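# Drop the ring frame over the mast onto bars

## Task

Bring the ring frame down around the free-standing mast so that it comes to rest flat on the low bars, with the mast still standing upright on its plate. The result must hold without any robot supporting it; finish by opening the grippers and moving the arms away.

## Robot and tools

Robots: three identical i2rt Big YAM arms named arm1, arm2 and arm3. Each has six revolute joints, a two-finger gripper, and a camera on the wrist (arm1_cam_wrist, arm2_cam_wrist, arm3_cam_wrist). Two fixed room cameras, cam_high and cam_low, also watch the scene. With joints 1 and 6 at zero and the hand level and facing forward, the wrist camera rides above the hand looking toward the fingertips. The hand reaches roughly 1.0 m out from the joint-1 axis.

Frames: one shared scene frame with its origin on the floor and +z upward. The hand point is midway between the fingertips; its z axis runs along the fingers and its y axis is the direction the fingers open and close. Hand poses depend on each arm's foot pose, which is never printed.

Tool execute_actions: argument "actions" is a list holding one action or none. The single action is an object whose keys are arm names; under each arm is "joints", a map of joint name to an absolute target (not an offset). Names and ranges: joint1_rad -2.879 to 2.879 (base yaw, positive counter-clockwise seen from above, zero along the foot's facing); joint2_rad 0 to 3.141 (shoulder; zero puts the upper arm roughly level pointing back, larger raises then swings it forward); joint3_rad 0 to 3.019 (elbow; zero is fully folded, larger opens); joint4_rad -1.692 to 1.57 (hand pitch, positive tips fingers up); joint5_rad -1.57 to 1.57 (sideways hand swing, positive toward the arm's right); joint6_rad -2.094 to 2.094 (hand roll, positive clockwise viewed from behind the hand); gripper_m 0 to 0.093 metres of fingertip gap. Angles are radians. Reaching tolerances are about ±0.045, ±0.14, ±0.09, ±0.055, ±0.03, ±0.035 rad and ±0.003 m respectively. Any arm or joint you include may be listed alone; all named motions begin at once and finish independently. Joints you omit may keep driving to earlier targets. Optional "cameras" picks which images come back (names above, or "all"; omitted or null gives all; [] gives none). An unknown key, camera name or an out-of-range value rejects the whole call with no motion. An empty actions list just reports state and images.

Tool wait: "seconds" from 0 to 10; commands nothing new, returns state and images. Tool zoom_image: "camera" plus "region" [x0, y0, x1, y1] in pixels of that camera's latest full image, origin top-left, at most 504 by 504. Tool read_manual: optional "section" (only "licences"); returns licence text and moves nothing. Tool finished_scene: "scene" is the current scene's number; it ends the scene irreversibly after the robots have held the last command, and reports success. Only call it once the frame rests on the bars unaided and the arms are clear.

Reading results: joint_positions gives each arm's current joints; a "pictures" line lists the cameras in the order of the returned images. joint_status tells how each commanded motion ended: reached, "off_target" (stopped short, may still be pushing), "contact_stop" or "time_out" (target dropped, joint holds where it stopped; a timed-out joint may instead keep a nearby target and keep pressing, and on_its_own will list it). "joint command not followed", usually with a "cause:" line, means a self/inter-arm collision check blocked that arm's joint targets; those joints read "not_followed" and the arm may retry them on later actions until valid targets are given or the path frees up. The gripper part of such an action still runs. on_its_own describes what the arm is doing without your command this call; "held at" is a target, not a position. Joint torques are listed per arm joint (no gripper); they are noisy, offset per unit, non-zero in free air, and friction can mimic or mask loads. To relieve a pushing joint, command it to its reported position. Tiny target changes may not move a joint at all.

Cautions: the arm does not stop on contact and can press hard; two arms pressing hard together ends the run, and hard impacts may too. The collision check can be late and ignores fingers, gripper housings and wrist cameras between arms. Joints move at different speeds, so the hand can sweep a wide path between postures; move in stages. Holding loads heats motors, even while you are composing replies, because the simulation keeps running and holds your last command. A MOTOR HOT line appears from 85 °C; at 100 °C that arm goes limp and drops (OVER-TEMPERATURE FAULT, with "limit_stop_at_motor_heat" in joint_status; resend targets after cooling). Loaded joints sag. Loose objects may occasionally get nudged by outside pushes. Never knock items off the work area or onto the floor, avoid dropping or slamming the frame, keep the mast upright, and release gently before retreating.

Each tool is called after "Call:" as name([rows], argument=value, ...), one row to a line, values as JSON.

## Session

Call:
execute_actions(actions=[])

Scene clock: 0.00 s.
Joint torques (N m, as the arm reports them, + toward a larger angle): no reading
Motor temperatures (°C, as the motors report them): arm1=[26 26 24 24 25 27] | arm2=[26 25 25 25 25 24] | arm3=[24 26 25 27 27 25]
arm1.joint_positions: joint1_rad=+0.116 joint2_rad=+0.458 joint3_rad=+1.403 joint4_rad=-1.412 joint5_rad=-0.230 joint6_rad=+0.457 gripper_m=+0.095
arm1.joint_status: not commanded
arm1.hand: x=+1.3123 y=-0.0534 z=+1.3738 quat_wxyz=(-0.255, -0.841, +0.072, +0.472) (m; scene frame)
arm2.joint_positions: joint1_rad=-0.169 joint2_rad=+0.656 joint3_rad=+1.395 joint4_rad=-1.161 joint5_rad=+0.076 joint6_rad=+0.230 gripper_m=+0.094
arm2.joint_status: not commanded
arm2.hand: x=-0.6575 y=+0.9962 z=+1.4157 quat_wxyz=(-0.458, -0.584, -0.602, +0.294) (m; scene frame)
arm3.joint_positions: joint1_rad=+0.362 joint2_rad=+0.588 joint3_rad=+1.346 joint4_rad=-1.373 joint5_rad=-0.221 joint6_rad=+0.271 gripper_m=+0.095
arm3.joint_status: not commanded
arm3.hand: x=-0.7303 y=-1.0258 z=+1.3133 quat_wxyz=(-0.220, +0.530, -0.711, -0.406) (m; scene frame)
pictures: arm1_cam_wrist, arm2_cam_wrist, arm3_cam_wrist, cam_high, cam_low
Images, in order (width x height): arm1_cam_wrist 896x504, arm2_cam_wrist 896x504, arm3_cam_wrist 896x504, cam_high 896x504, cam_low 896x504.

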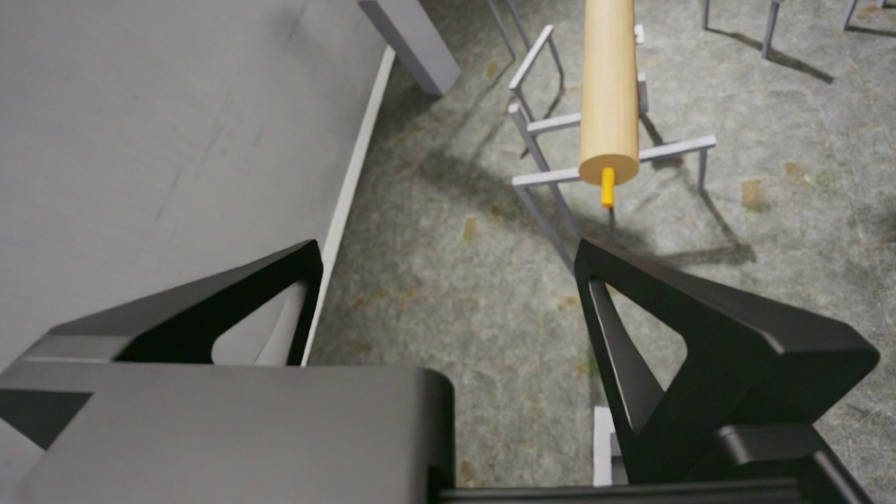

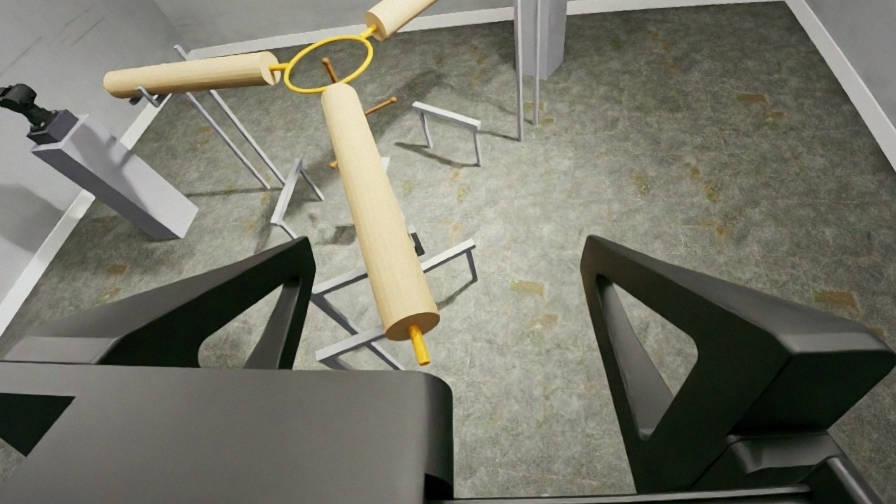

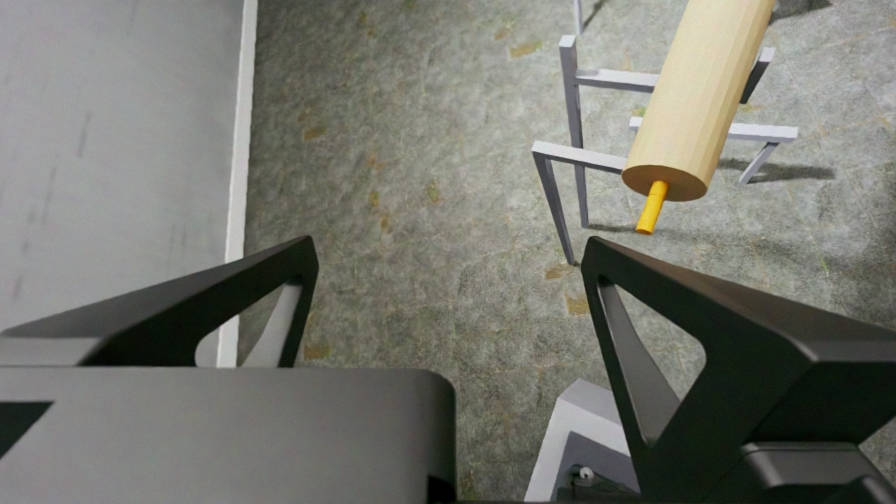

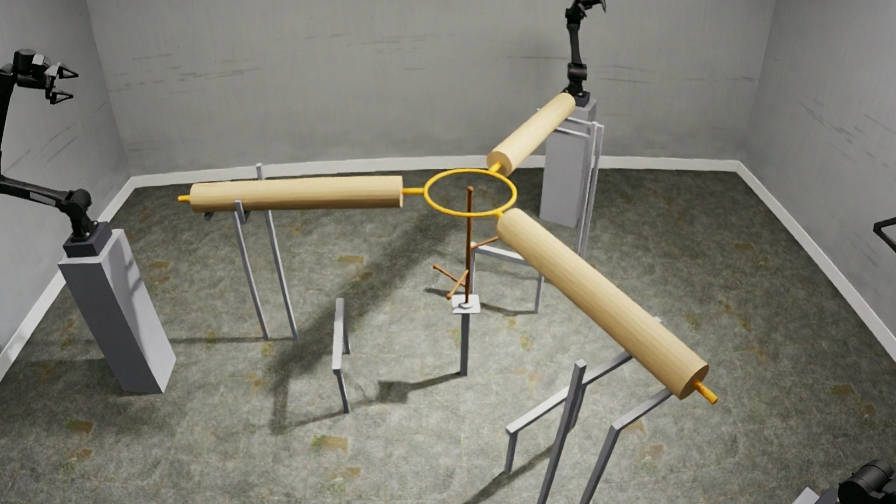

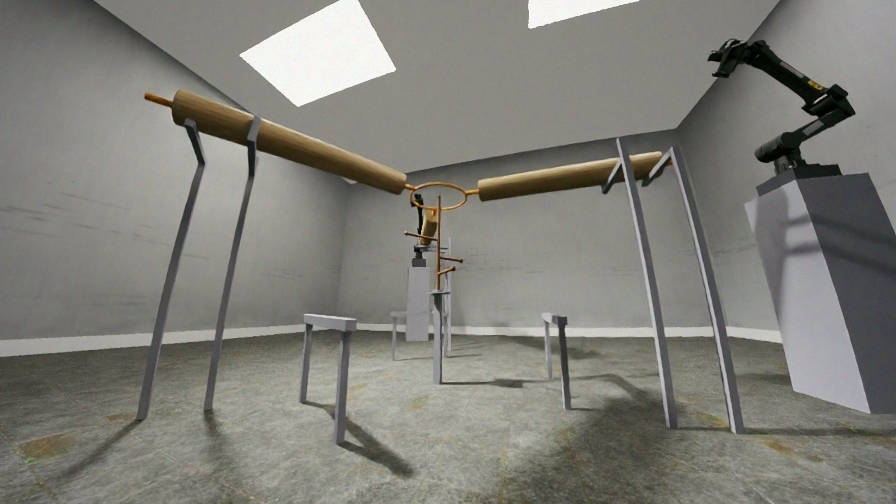

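Call:
zoom_image(camera="cam_high", region=[380, 140, 620, 400])

Call:
zoom_image(camera="cam_high", region=[470, 280, 800, 504])

Call:
zoom_image(camera="cam_low", region=[340, 160, 560, 400])

Call:
zoom_image(camera="cam_high", region=[150, 140, 420, 420])

Region (380, 140, 620, 400) of cam_high's 896x504 image, scaled by 1.938, with more detail than that image has; it fills the left 465 columns of this view, and the rest is white.

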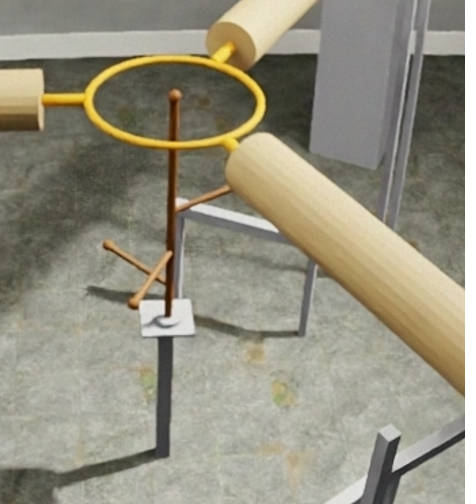

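Region (470, 280, 800, 504) of cam_high's 896x504 image, scaled by 1.527, with more detail than that image has; it fills the top 342 rows of this view, and the rest is white.

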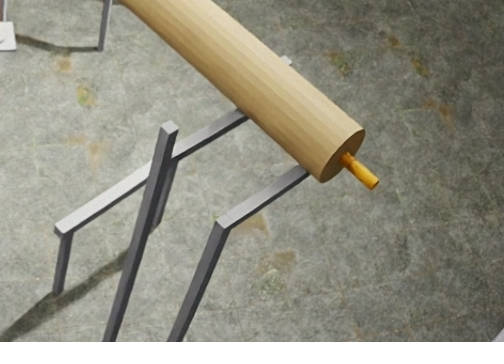

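Region (340, 160, 560, 400) of cam_low's 896x504 image, scaled by 2.100, with more detail than that image has; it fills the left 462 columns of this view, and the rest is white.

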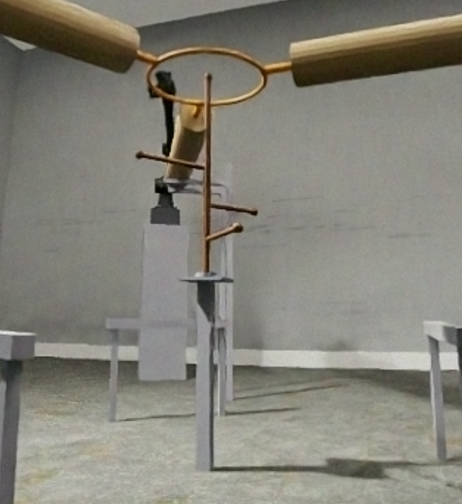

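Region (150, 140, 420, 420) of cam_high's 896x504 image, scaled by 1.800, with more detail than that image has; it fills the left 486 columns of this view, and the rest is white.

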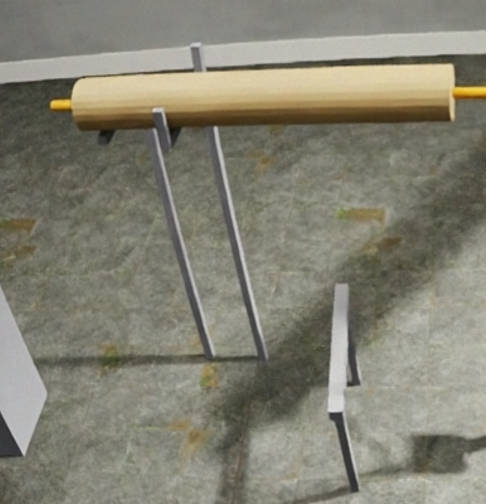

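Call:
execute_actions([
  {"arm1":{"joints":{"joint1_rad":0,"joint2_rad":1.105,"joint3_rad":1.335,"joint4_rad":-1.531,"joint5_rad":0,"joint6_rad":0,"gripper_m":0.093}},"arm2":{"joints":{"joint1_rad":0,"joint2_rad":1.105,"joint3_rad":1.335,"joint4_rad":-1.531,"joint5_rad":0,"joint6_rad":0,"gripper_m":0.093}},"arm3":{"joints":{"joint1_rad":0,"joint2_rad":1.105,"joint3_rad":1.335,"joint4_rad":-1.531,"joint5_rad":0,"joint6_rad":0,"gripper_m":0.093}}},
])

Scene clock: 45.27 s.
Joint torques (N m, as the arm reports them, + toward a larger angle): arm1=[ 0.7  -8.98 11.99  0.38  0.23 -0.14] | arm2=[-0.62 -8.09  9.69  0.4  -0.07 -0.04] | arm3=[-1.86 -8.22 10.8   0.55  0.13 -0.03]
Motor temperatures (°C, as the motors report them): arm1=[26 26 27 24 25 27] | arm2=[26 25 29 25 25 24] | arm3=[24 26 29 27 27 25]
arm1.joint_positions: joint1_rad=+0.003 joint2_rad=+1.125 joint3_rad=+1.313 joint4_rad=-1.518 joint5_rad=-0.003 joint6_rad=+0.008 gripper_m=+0.093
arm1.joint_status: all done
arm1.hand: x=+1.1003 y=-0.0088 z=+1.1498 quat_wxyz=(-0.011, -0.992, -0.014, +0.125) (m; scene frame)
arm2.joint_positions: joint1_rad=-0.002 joint2_rad=+1.106 joint3_rad=+1.329 joint4_rad=-1.520 joint5_rad=+0.002 joint6_rad=+0.012 gripper_m=+0.093
arm2.joint_status: all done
arm2.hand: x=-0.5653 y=+0.9436 z=+1.1914 quat_wxyz=(-0.118, -0.520, -0.843, +0.071) (m; scene frame)
arm3.joint_positions: joint1_rad=+0.001 joint2_rad=+1.111 joint3_rad=+1.317 joint4_rad=-1.521 joint5_rad=-0.003 joint6_rad=+0.014 gripper_m=+0.093
arm3.joint_status: all done
arm3.hand: x=-0.5578 y=-0.9415 z=+1.1310 quat_wxyz=(-0.102, +0.505, -0.855, -0.063) (m; scene frame)
pictures: arm1_cam_wrist, arm2_cam_wrist, arm3_cam_wrist, cam_high, cam_low
Images, in order (width x height): arm1_cam_wrist 896x504, arm2_cam_wrist 896x504, arm3_cam_wrist 896x504, cam_high 896x504, cam_low 896x504.

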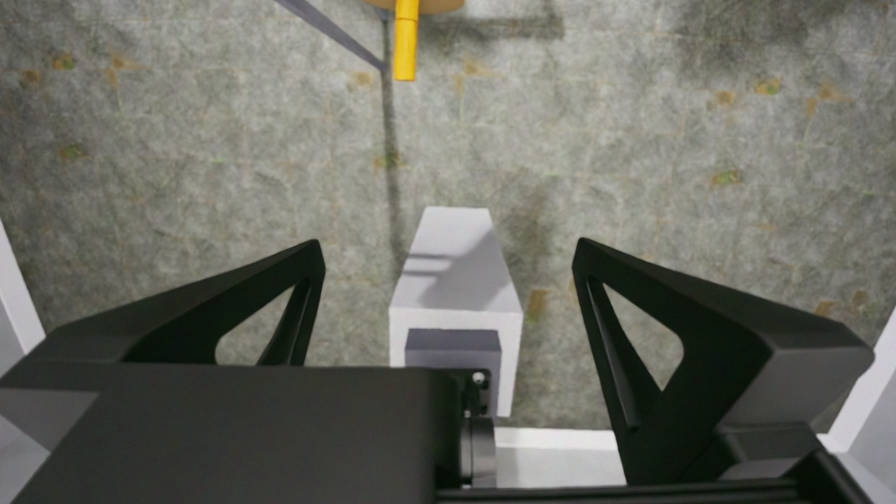

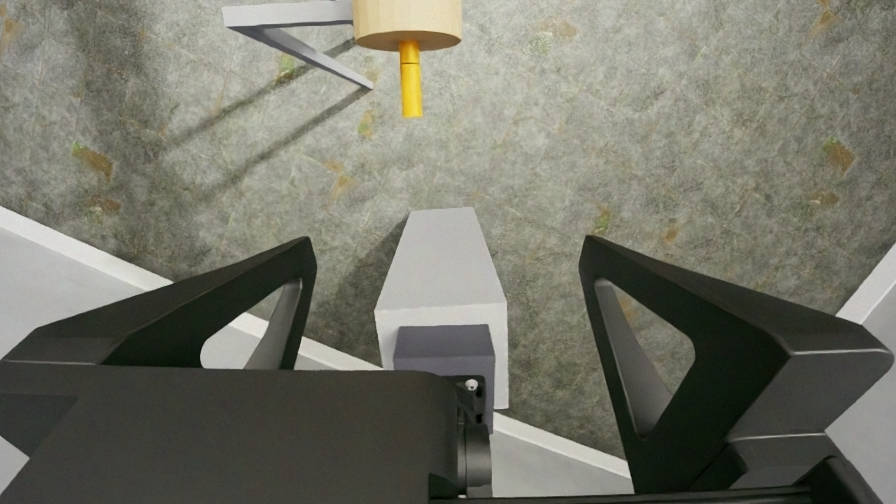

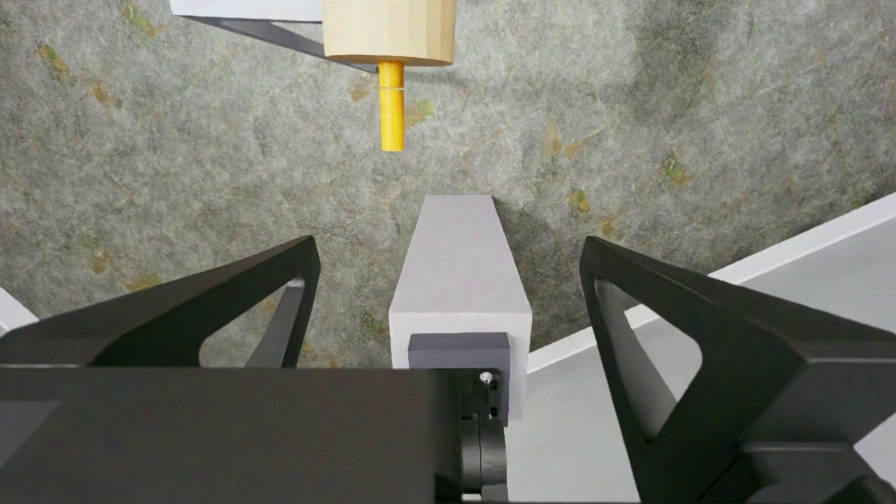

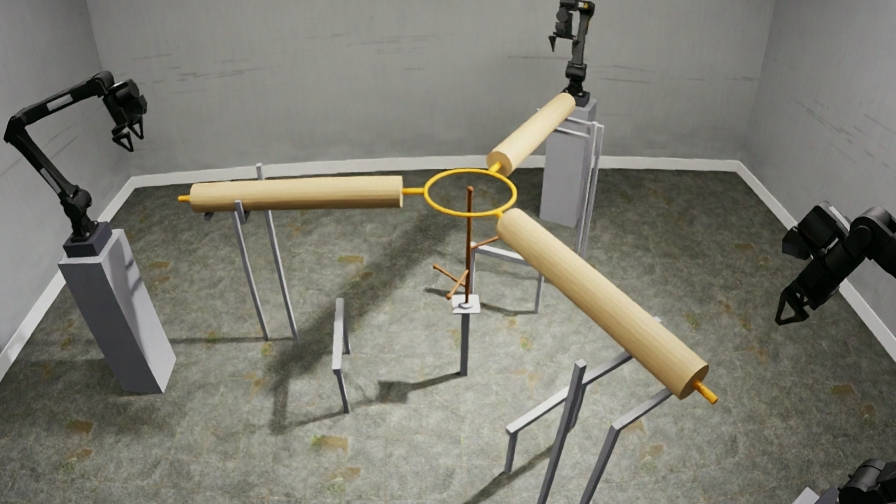

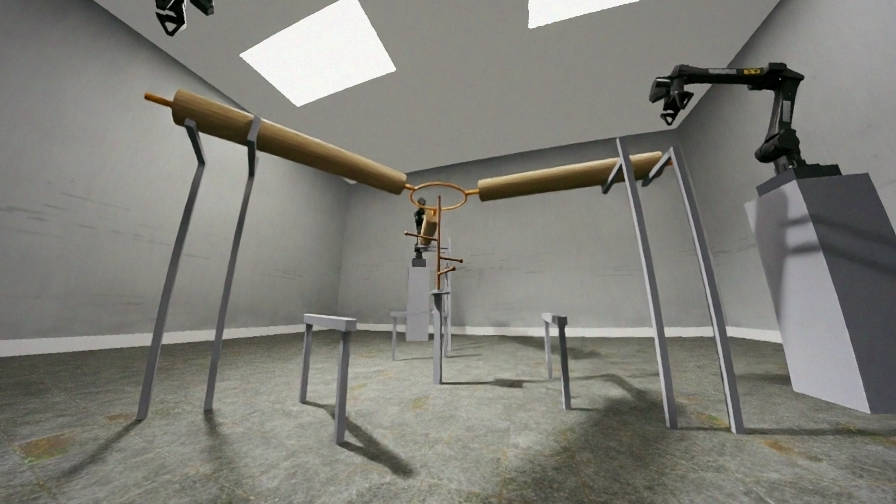

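Call:
execute_actions([
  {"arm1":{"joints":{"joint1_rad":0.084,"joint2_rad":1.455,"joint3_rad":1.425,"joint4_rad":-1.52,"joint5_rad":0,"joint6_rad":0.08}},"arm2":{"joints":{"joint1_rad":0.082,"joint2_rad":1.408,"joint3_rad":1.275,"joint4_rad":-1.435,"joint5_rad":0,"joint6_rad":0.08}},"arm3":{"joints":{"joint1_rad":0.113,"joint2_rad":1.315,"joint3_rad":1.33,"joint4_rad":-1.575,"joint5_rad":0,"joint6_rad":0.11}}},
])

Scene clock: 81.10 s.
Joint torques (N m, as the arm reports them, + toward a larger angle): arm1=[  1.22 -14.69  11.6    0.35   0.19  -0.02] | arm2=[ -1.57 -12.     9.13   0.5   -0.03   0.21] | arm3=[ -2.26 -11.68  10.19   0.01   0.11   0.2 ]
Motor temperatures (°C, as the motors report them): arm1=[26 27 30 24 25 27] | arm2=[26 25 30 25 25 24] | arm3=[24 27 31 27 27 25]
arm1.joint_positions: joint1_rad=+0.086 joint2_rad=+1.482 joint3_rad=+1.401 joint4_rad=-1.518 joint5_rad=-0.001 joint6_rad=+0.072 gripper_m=+0.093
arm1.joint_status: all done
arm1.hand: x=+1.0260 y=-0.0479 z=+1.0544 quat_wxyz=(-0.006, -1.000, -0.024, -0.008) (m; scene frame)
arm2.joint_positions: joint1_rad=+0.084 joint2_rad=+1.414 joint3_rad=+1.272 joint4_rad=-1.443 joint5_rad=+0.001 joint6_rad=+0.068 gripper_m=+0.093
arm2.joint_status: all done
arm2.hand: x=-0.5104 y=+0.9138 z=+1.0599 quat_wxyz=(+0.004, -0.512, -0.859, -0.003) (m; scene frame)
arm3.joint_positions: joint1_rad=+0.117 joint2_rad=+1.326 joint3_rad=+1.317 joint4_rad=-1.566 joint5_rad=-0.002 joint6_rad=+0.096 gripper_m=+0.093
arm3.joint_status: all done
arm3.hand: x=-0.5854 y=-0.9013 z=+1.0555 quat_wxyz=(+0.009, +0.522, -0.853, +0.005) (m; scene frame)
pictures: arm1_cam_wrist, arm2_cam_wrist, arm3_cam_wrist, cam_high, cam_low
Images, in order (width x height): arm1_cam_wrist 896x504, arm2_cam_wrist 896x504, arm3_cam_wrist 896x504, cam_high 896x504, cam_low 896x504.

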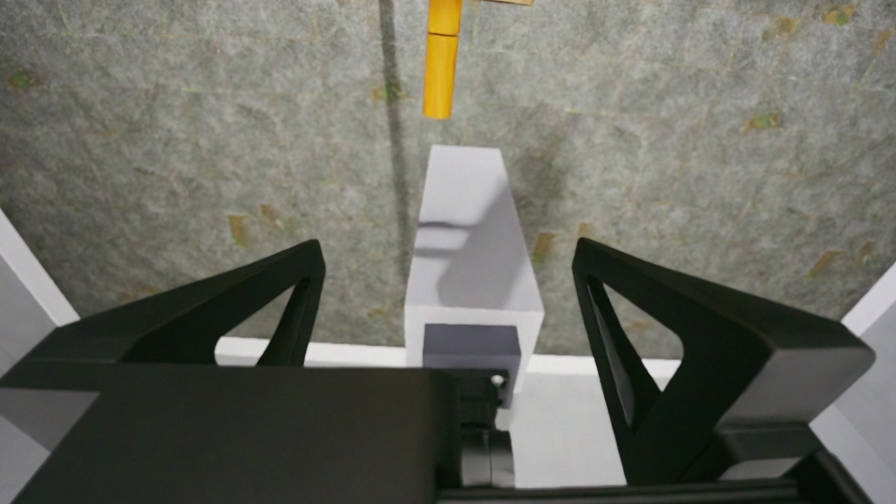

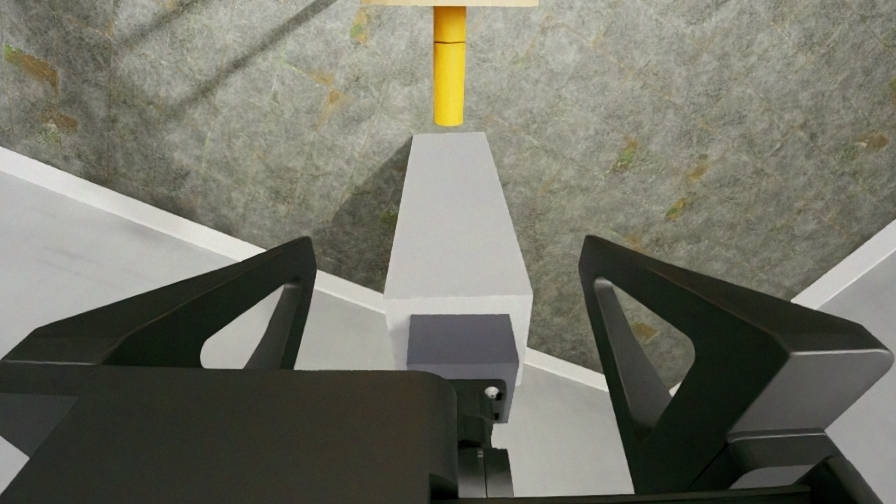

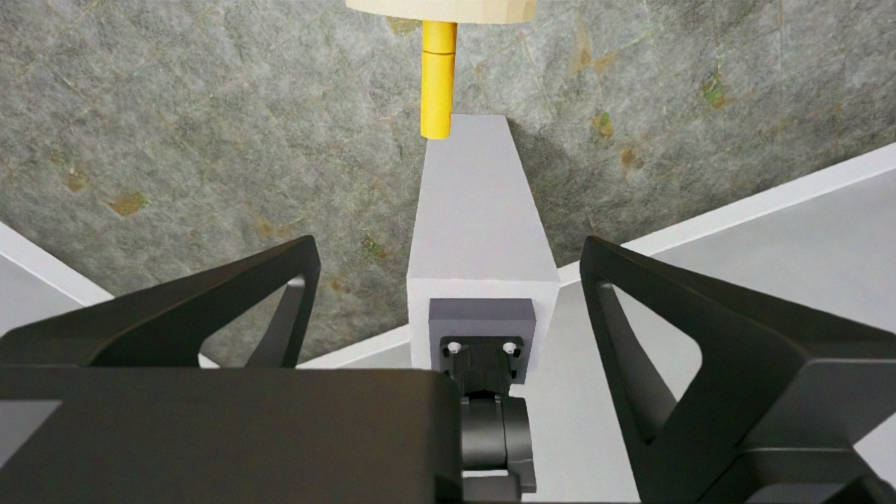

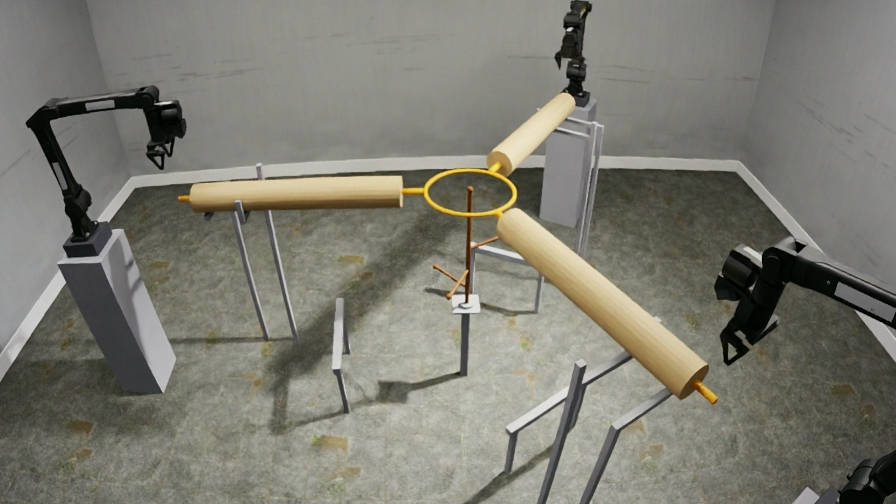

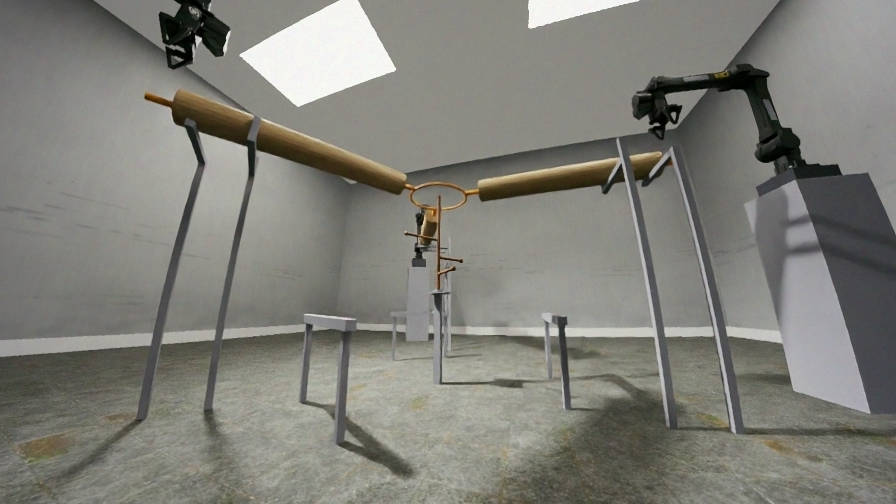

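Call:
execute_actions([
  {"arm1":{"joints":{"joint1_rad":0.10,"joint2_rad":1.523,"joint3_rad":1.331,"joint4_rad":-1.333,"joint5_rad":0,"joint6_rad":0.168}},"arm2":{"joints":{"joint1_rad":0.082,"joint2_rad":1.483,"joint3_rad":1.168,"joint4_rad":-1.24,"joint5_rad":0,"joint6_rad":0.08}},"arm3":{"joints":{"joint1_rad":0.135,"joint2_rad":1.341,"joint3_rad":1.185,"joint4_rad":-1.363,"joint5_rad":0,"joint6_rad":0.162}}},
])

Scene clock: 106.70 s.
Joint torques (N m, as the arm reports them, + toward a larger angle): arm1=[  1.86 -12.98  10.45   1.36   0.18  -0.03] | arm2=[ -0.7  -13.35   8.45   0.69  -0.04   0.23] | arm3=[-1.38 -9.94  9.82  1.05  0.12  0.2 ]
Motor temperatures (°C, as the motors report them): arm1=[26 27 30 24 25 27] | arm2=[26 26 30 25 25 24] | arm3=[24 27 31 27 27 25]
arm1.joint_positions: joint1_rad=+0.094 joint2_rad=+1.519 joint3_rad=+1.321 joint4_rad=-1.350 joint5_rad=-0.001 joint6_rad=+0.160 gripper_m=+0.093
arm1.joint_status: all done
arm1.hand: x=+1.0055 y=-0.0549 z=+1.0089 quat_wxyz=(-0.009, -1.000, +0.016, +0.017) (m; scene frame)
arm2.joint_positions: joint1_rad=+0.084 joint2_rad=+1.488 joint3_rad=+1.170 joint4_rad=-1.253 joint5_rad=+0.001 joint6_rad=+0.068 gripper_m=+0.093
arm2.joint_status: all done
arm2.hand: x=-0.5013 y=+0.8998 z=+0.9925 quat_wxyz=(-0.002, -0.512, -0.859, +0.000) (m; scene frame)
arm3.joint_positions: joint1_rad=+0.129 joint2_rad=+1.330 joint3_rad=+1.177 joint4_rad=-1.374 joint5_rad=-0.002 joint6_rad=+0.148 gripper_m=+0.093
arm3.joint_status: all done
arm3.hand: x=-0.5869 y=-0.8922 z=+1.0004 quat_wxyz=(-0.009, +0.506, -0.863, -0.010) (m; scene frame)
pictures: arm1_cam_wrist, arm2_cam_wrist, arm3_cam_wrist, cam_high, cam_low
Images, in order (width x height): arm1_cam_wrist 896x504, arm2_cam_wrist 896x504, arm3_cam_wrist 896x504, cam_high 896x504, cam_low 896x504.

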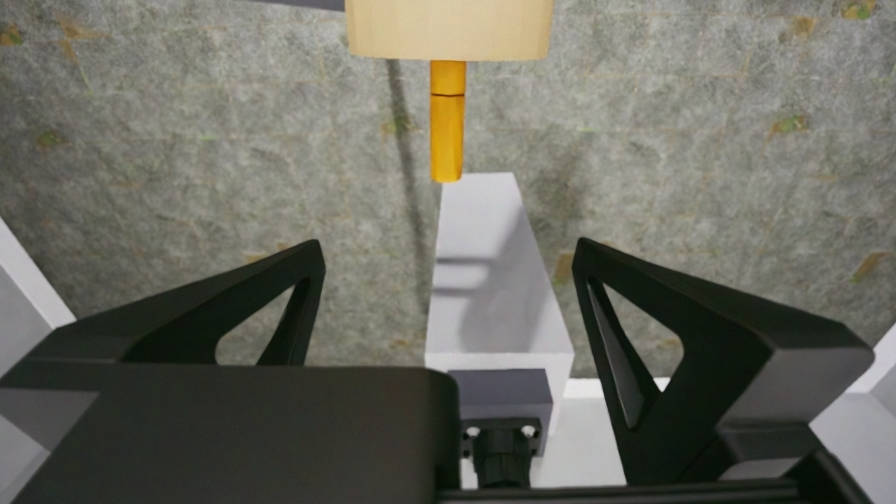

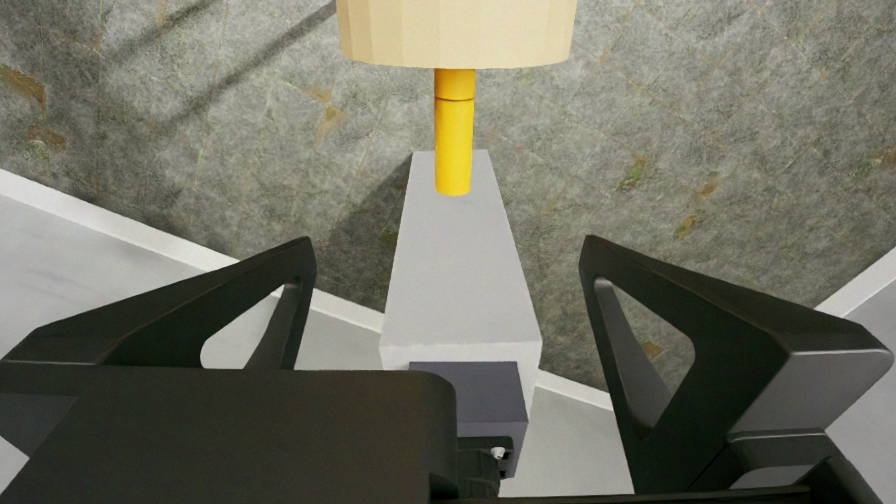

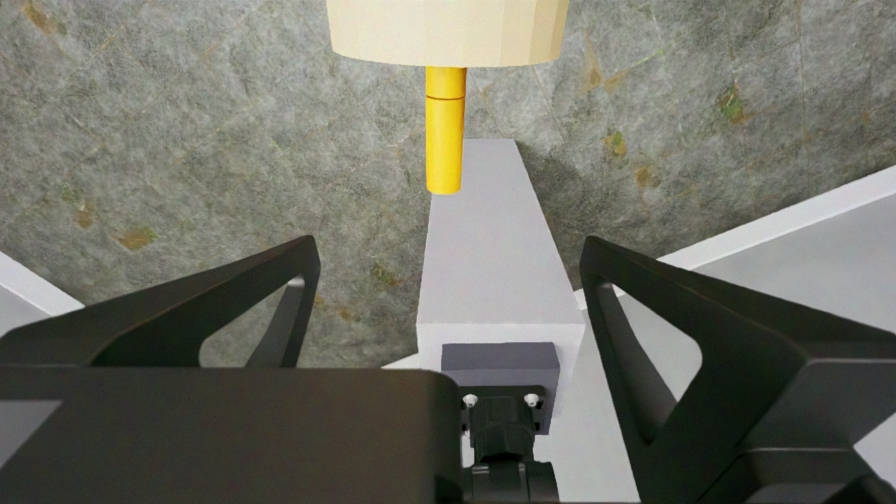

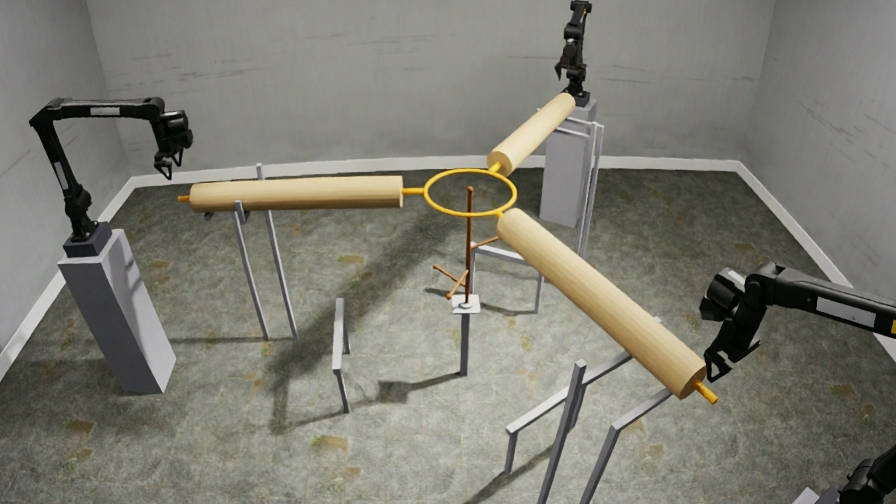

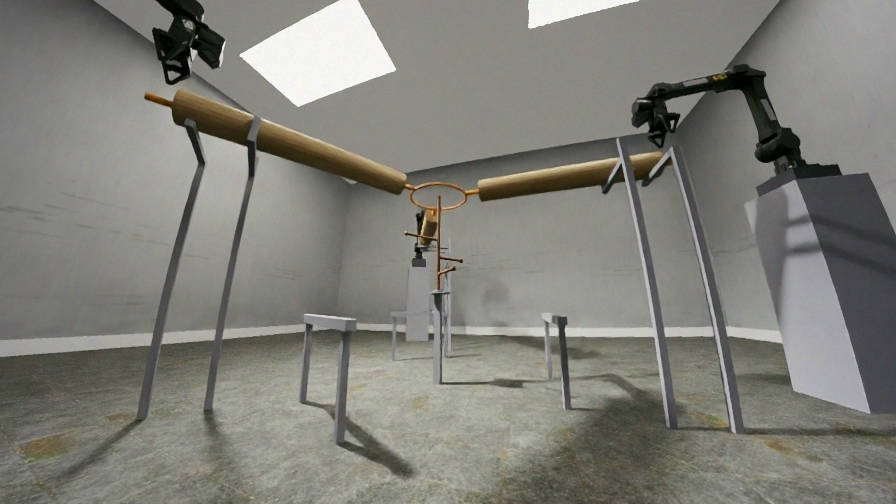

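Call:
execute_actions([
  {"arm1":{"joints":{"joint2_rad":1.60,"joint3_rad":1.217,"joint4_rad":-1.17}},"arm2":{"joints":{"joint1_rad":0.074,"joint2_rad":1.552,"joint3_rad":1.068,"joint4_rad":-1.075}},"arm3":{"joints":{"joint1_rad":0.142,"joint2_rad":1.405,"joint3_rad":1.068,"joint4_rad":-1.198}}},
])

Scene clock: 120.67 s.
Joint torques (N m, as the arm reports them, + toward a larger angle): arm1=[  1.95 -14.41  10.25   1.16   0.19   0.02] | arm2=[ -1.73 -13.52   7.72   0.67   0.01   0.28] | arm3=[ -1.54 -11.36   9.42   0.99   0.13   0.21]
Motor temperatures (°C, as the motors report them): arm1=[26 27 30 24 25 27] | arm2=[26 26 30 25 25 24] | arm3=[24 27 31 27 27 25]
arm1.joint_positions: joint1_rad=+0.094 joint2_rad=+1.609 joint3_rad=+1.201 joint4_rad=-1.185 joint5_rad=-0.001 joint6_rad=+0.161 gripper_m=+0.093
arm1.joint_status: all done
arm1.hand: x=+1.0056 y=-0.0559 z=+0.9265 quat_wxyz=(-0.006, -1.000, +0.016, -0.006) (m; scene frame)
arm2.joint_positions: joint1_rad=+0.082 joint2_rad=+1.555 joint3_rad=+1.070 joint4_rad=-1.087 joint5_rad=+0.001 joint6_rad=+0.068 gripper_m=+0.093
arm2.joint_status: all done
arm2.hand: x=-0.5016 y=+0.8990 z=+0.9307 quat_wxyz=(-0.001, -0.513, -0.858, +0.000) (m; scene frame)
arm3.joint_positions: joint1_rad=+0.135 joint2_rad=+1.406 joint3_rad=+1.056 joint4_rad=-1.209 joint5_rad=-0.002 joint6_rad=+0.148 gripper_m=+0.093
arm3.joint_status: all done
arm3.hand: x=-0.5884 y=-0.8897 z=+0.9286 quat_wxyz=(+0.002, +0.508, -0.861, +0.000) (m; scene frame)
pictures: arm1_cam_wrist, arm2_cam_wrist, arm3_cam_wrist, cam_high, cam_low
Images, in order (width x height): arm1_cam_wrist 896x504, arm2_cam_wrist 896x504, arm3_cam_wrist 896x504, cam_high 896x504, cam_low 896x504.

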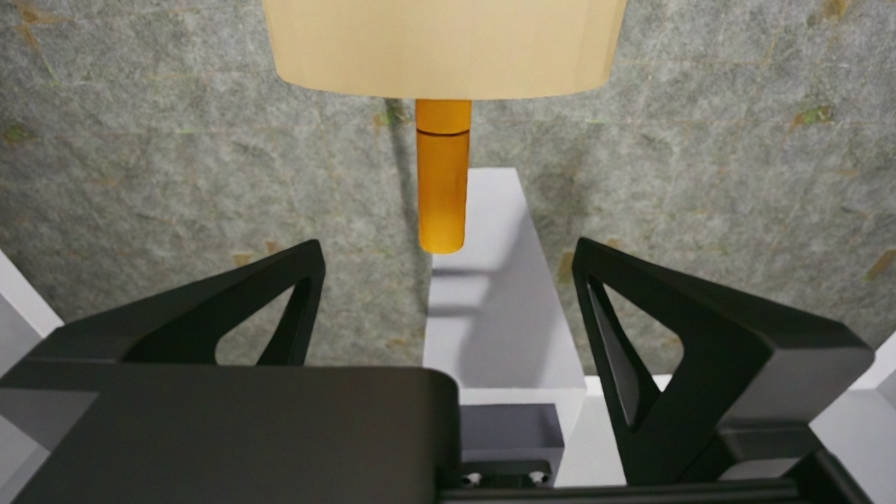

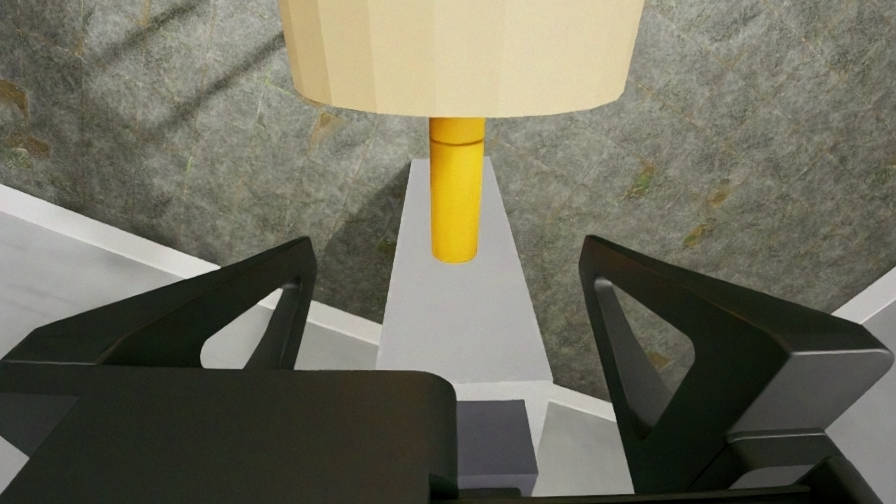

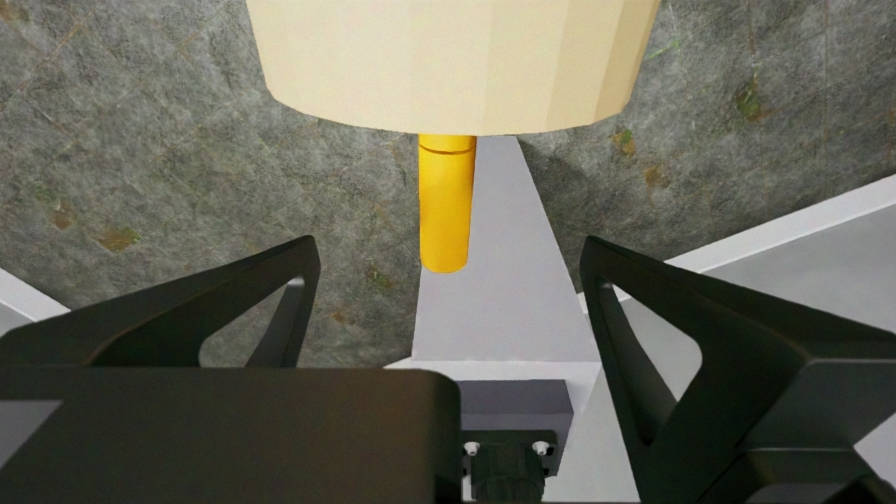

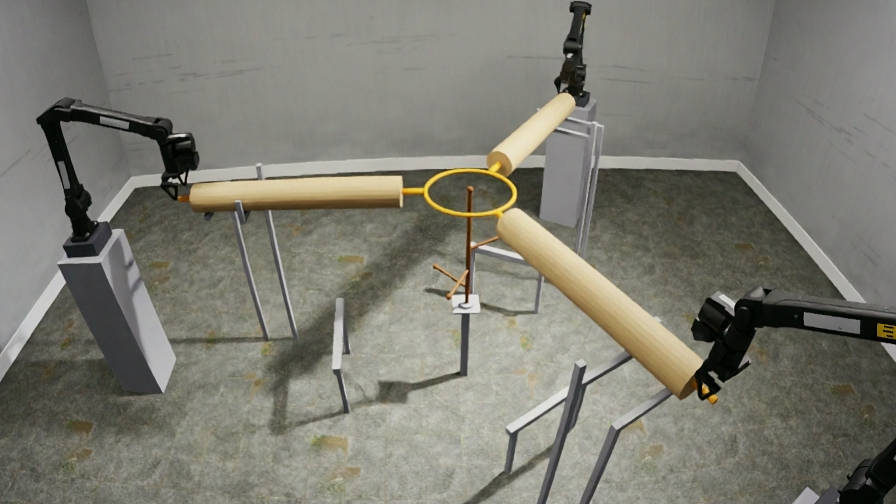

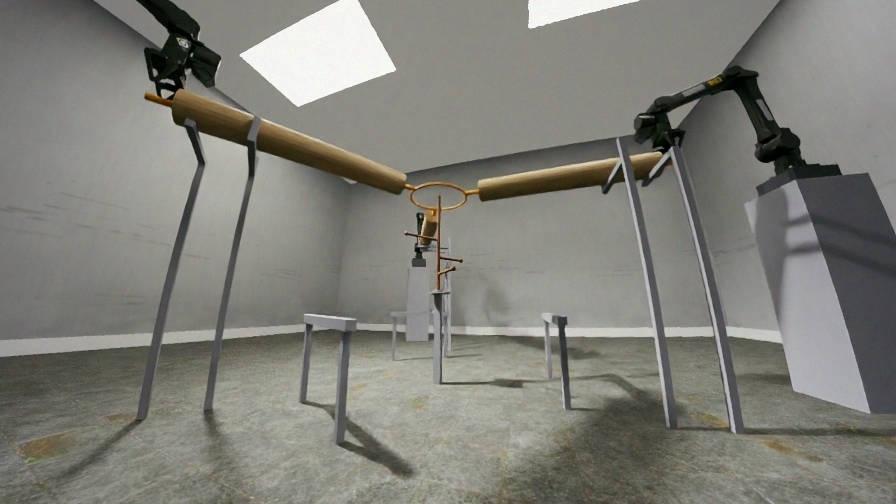

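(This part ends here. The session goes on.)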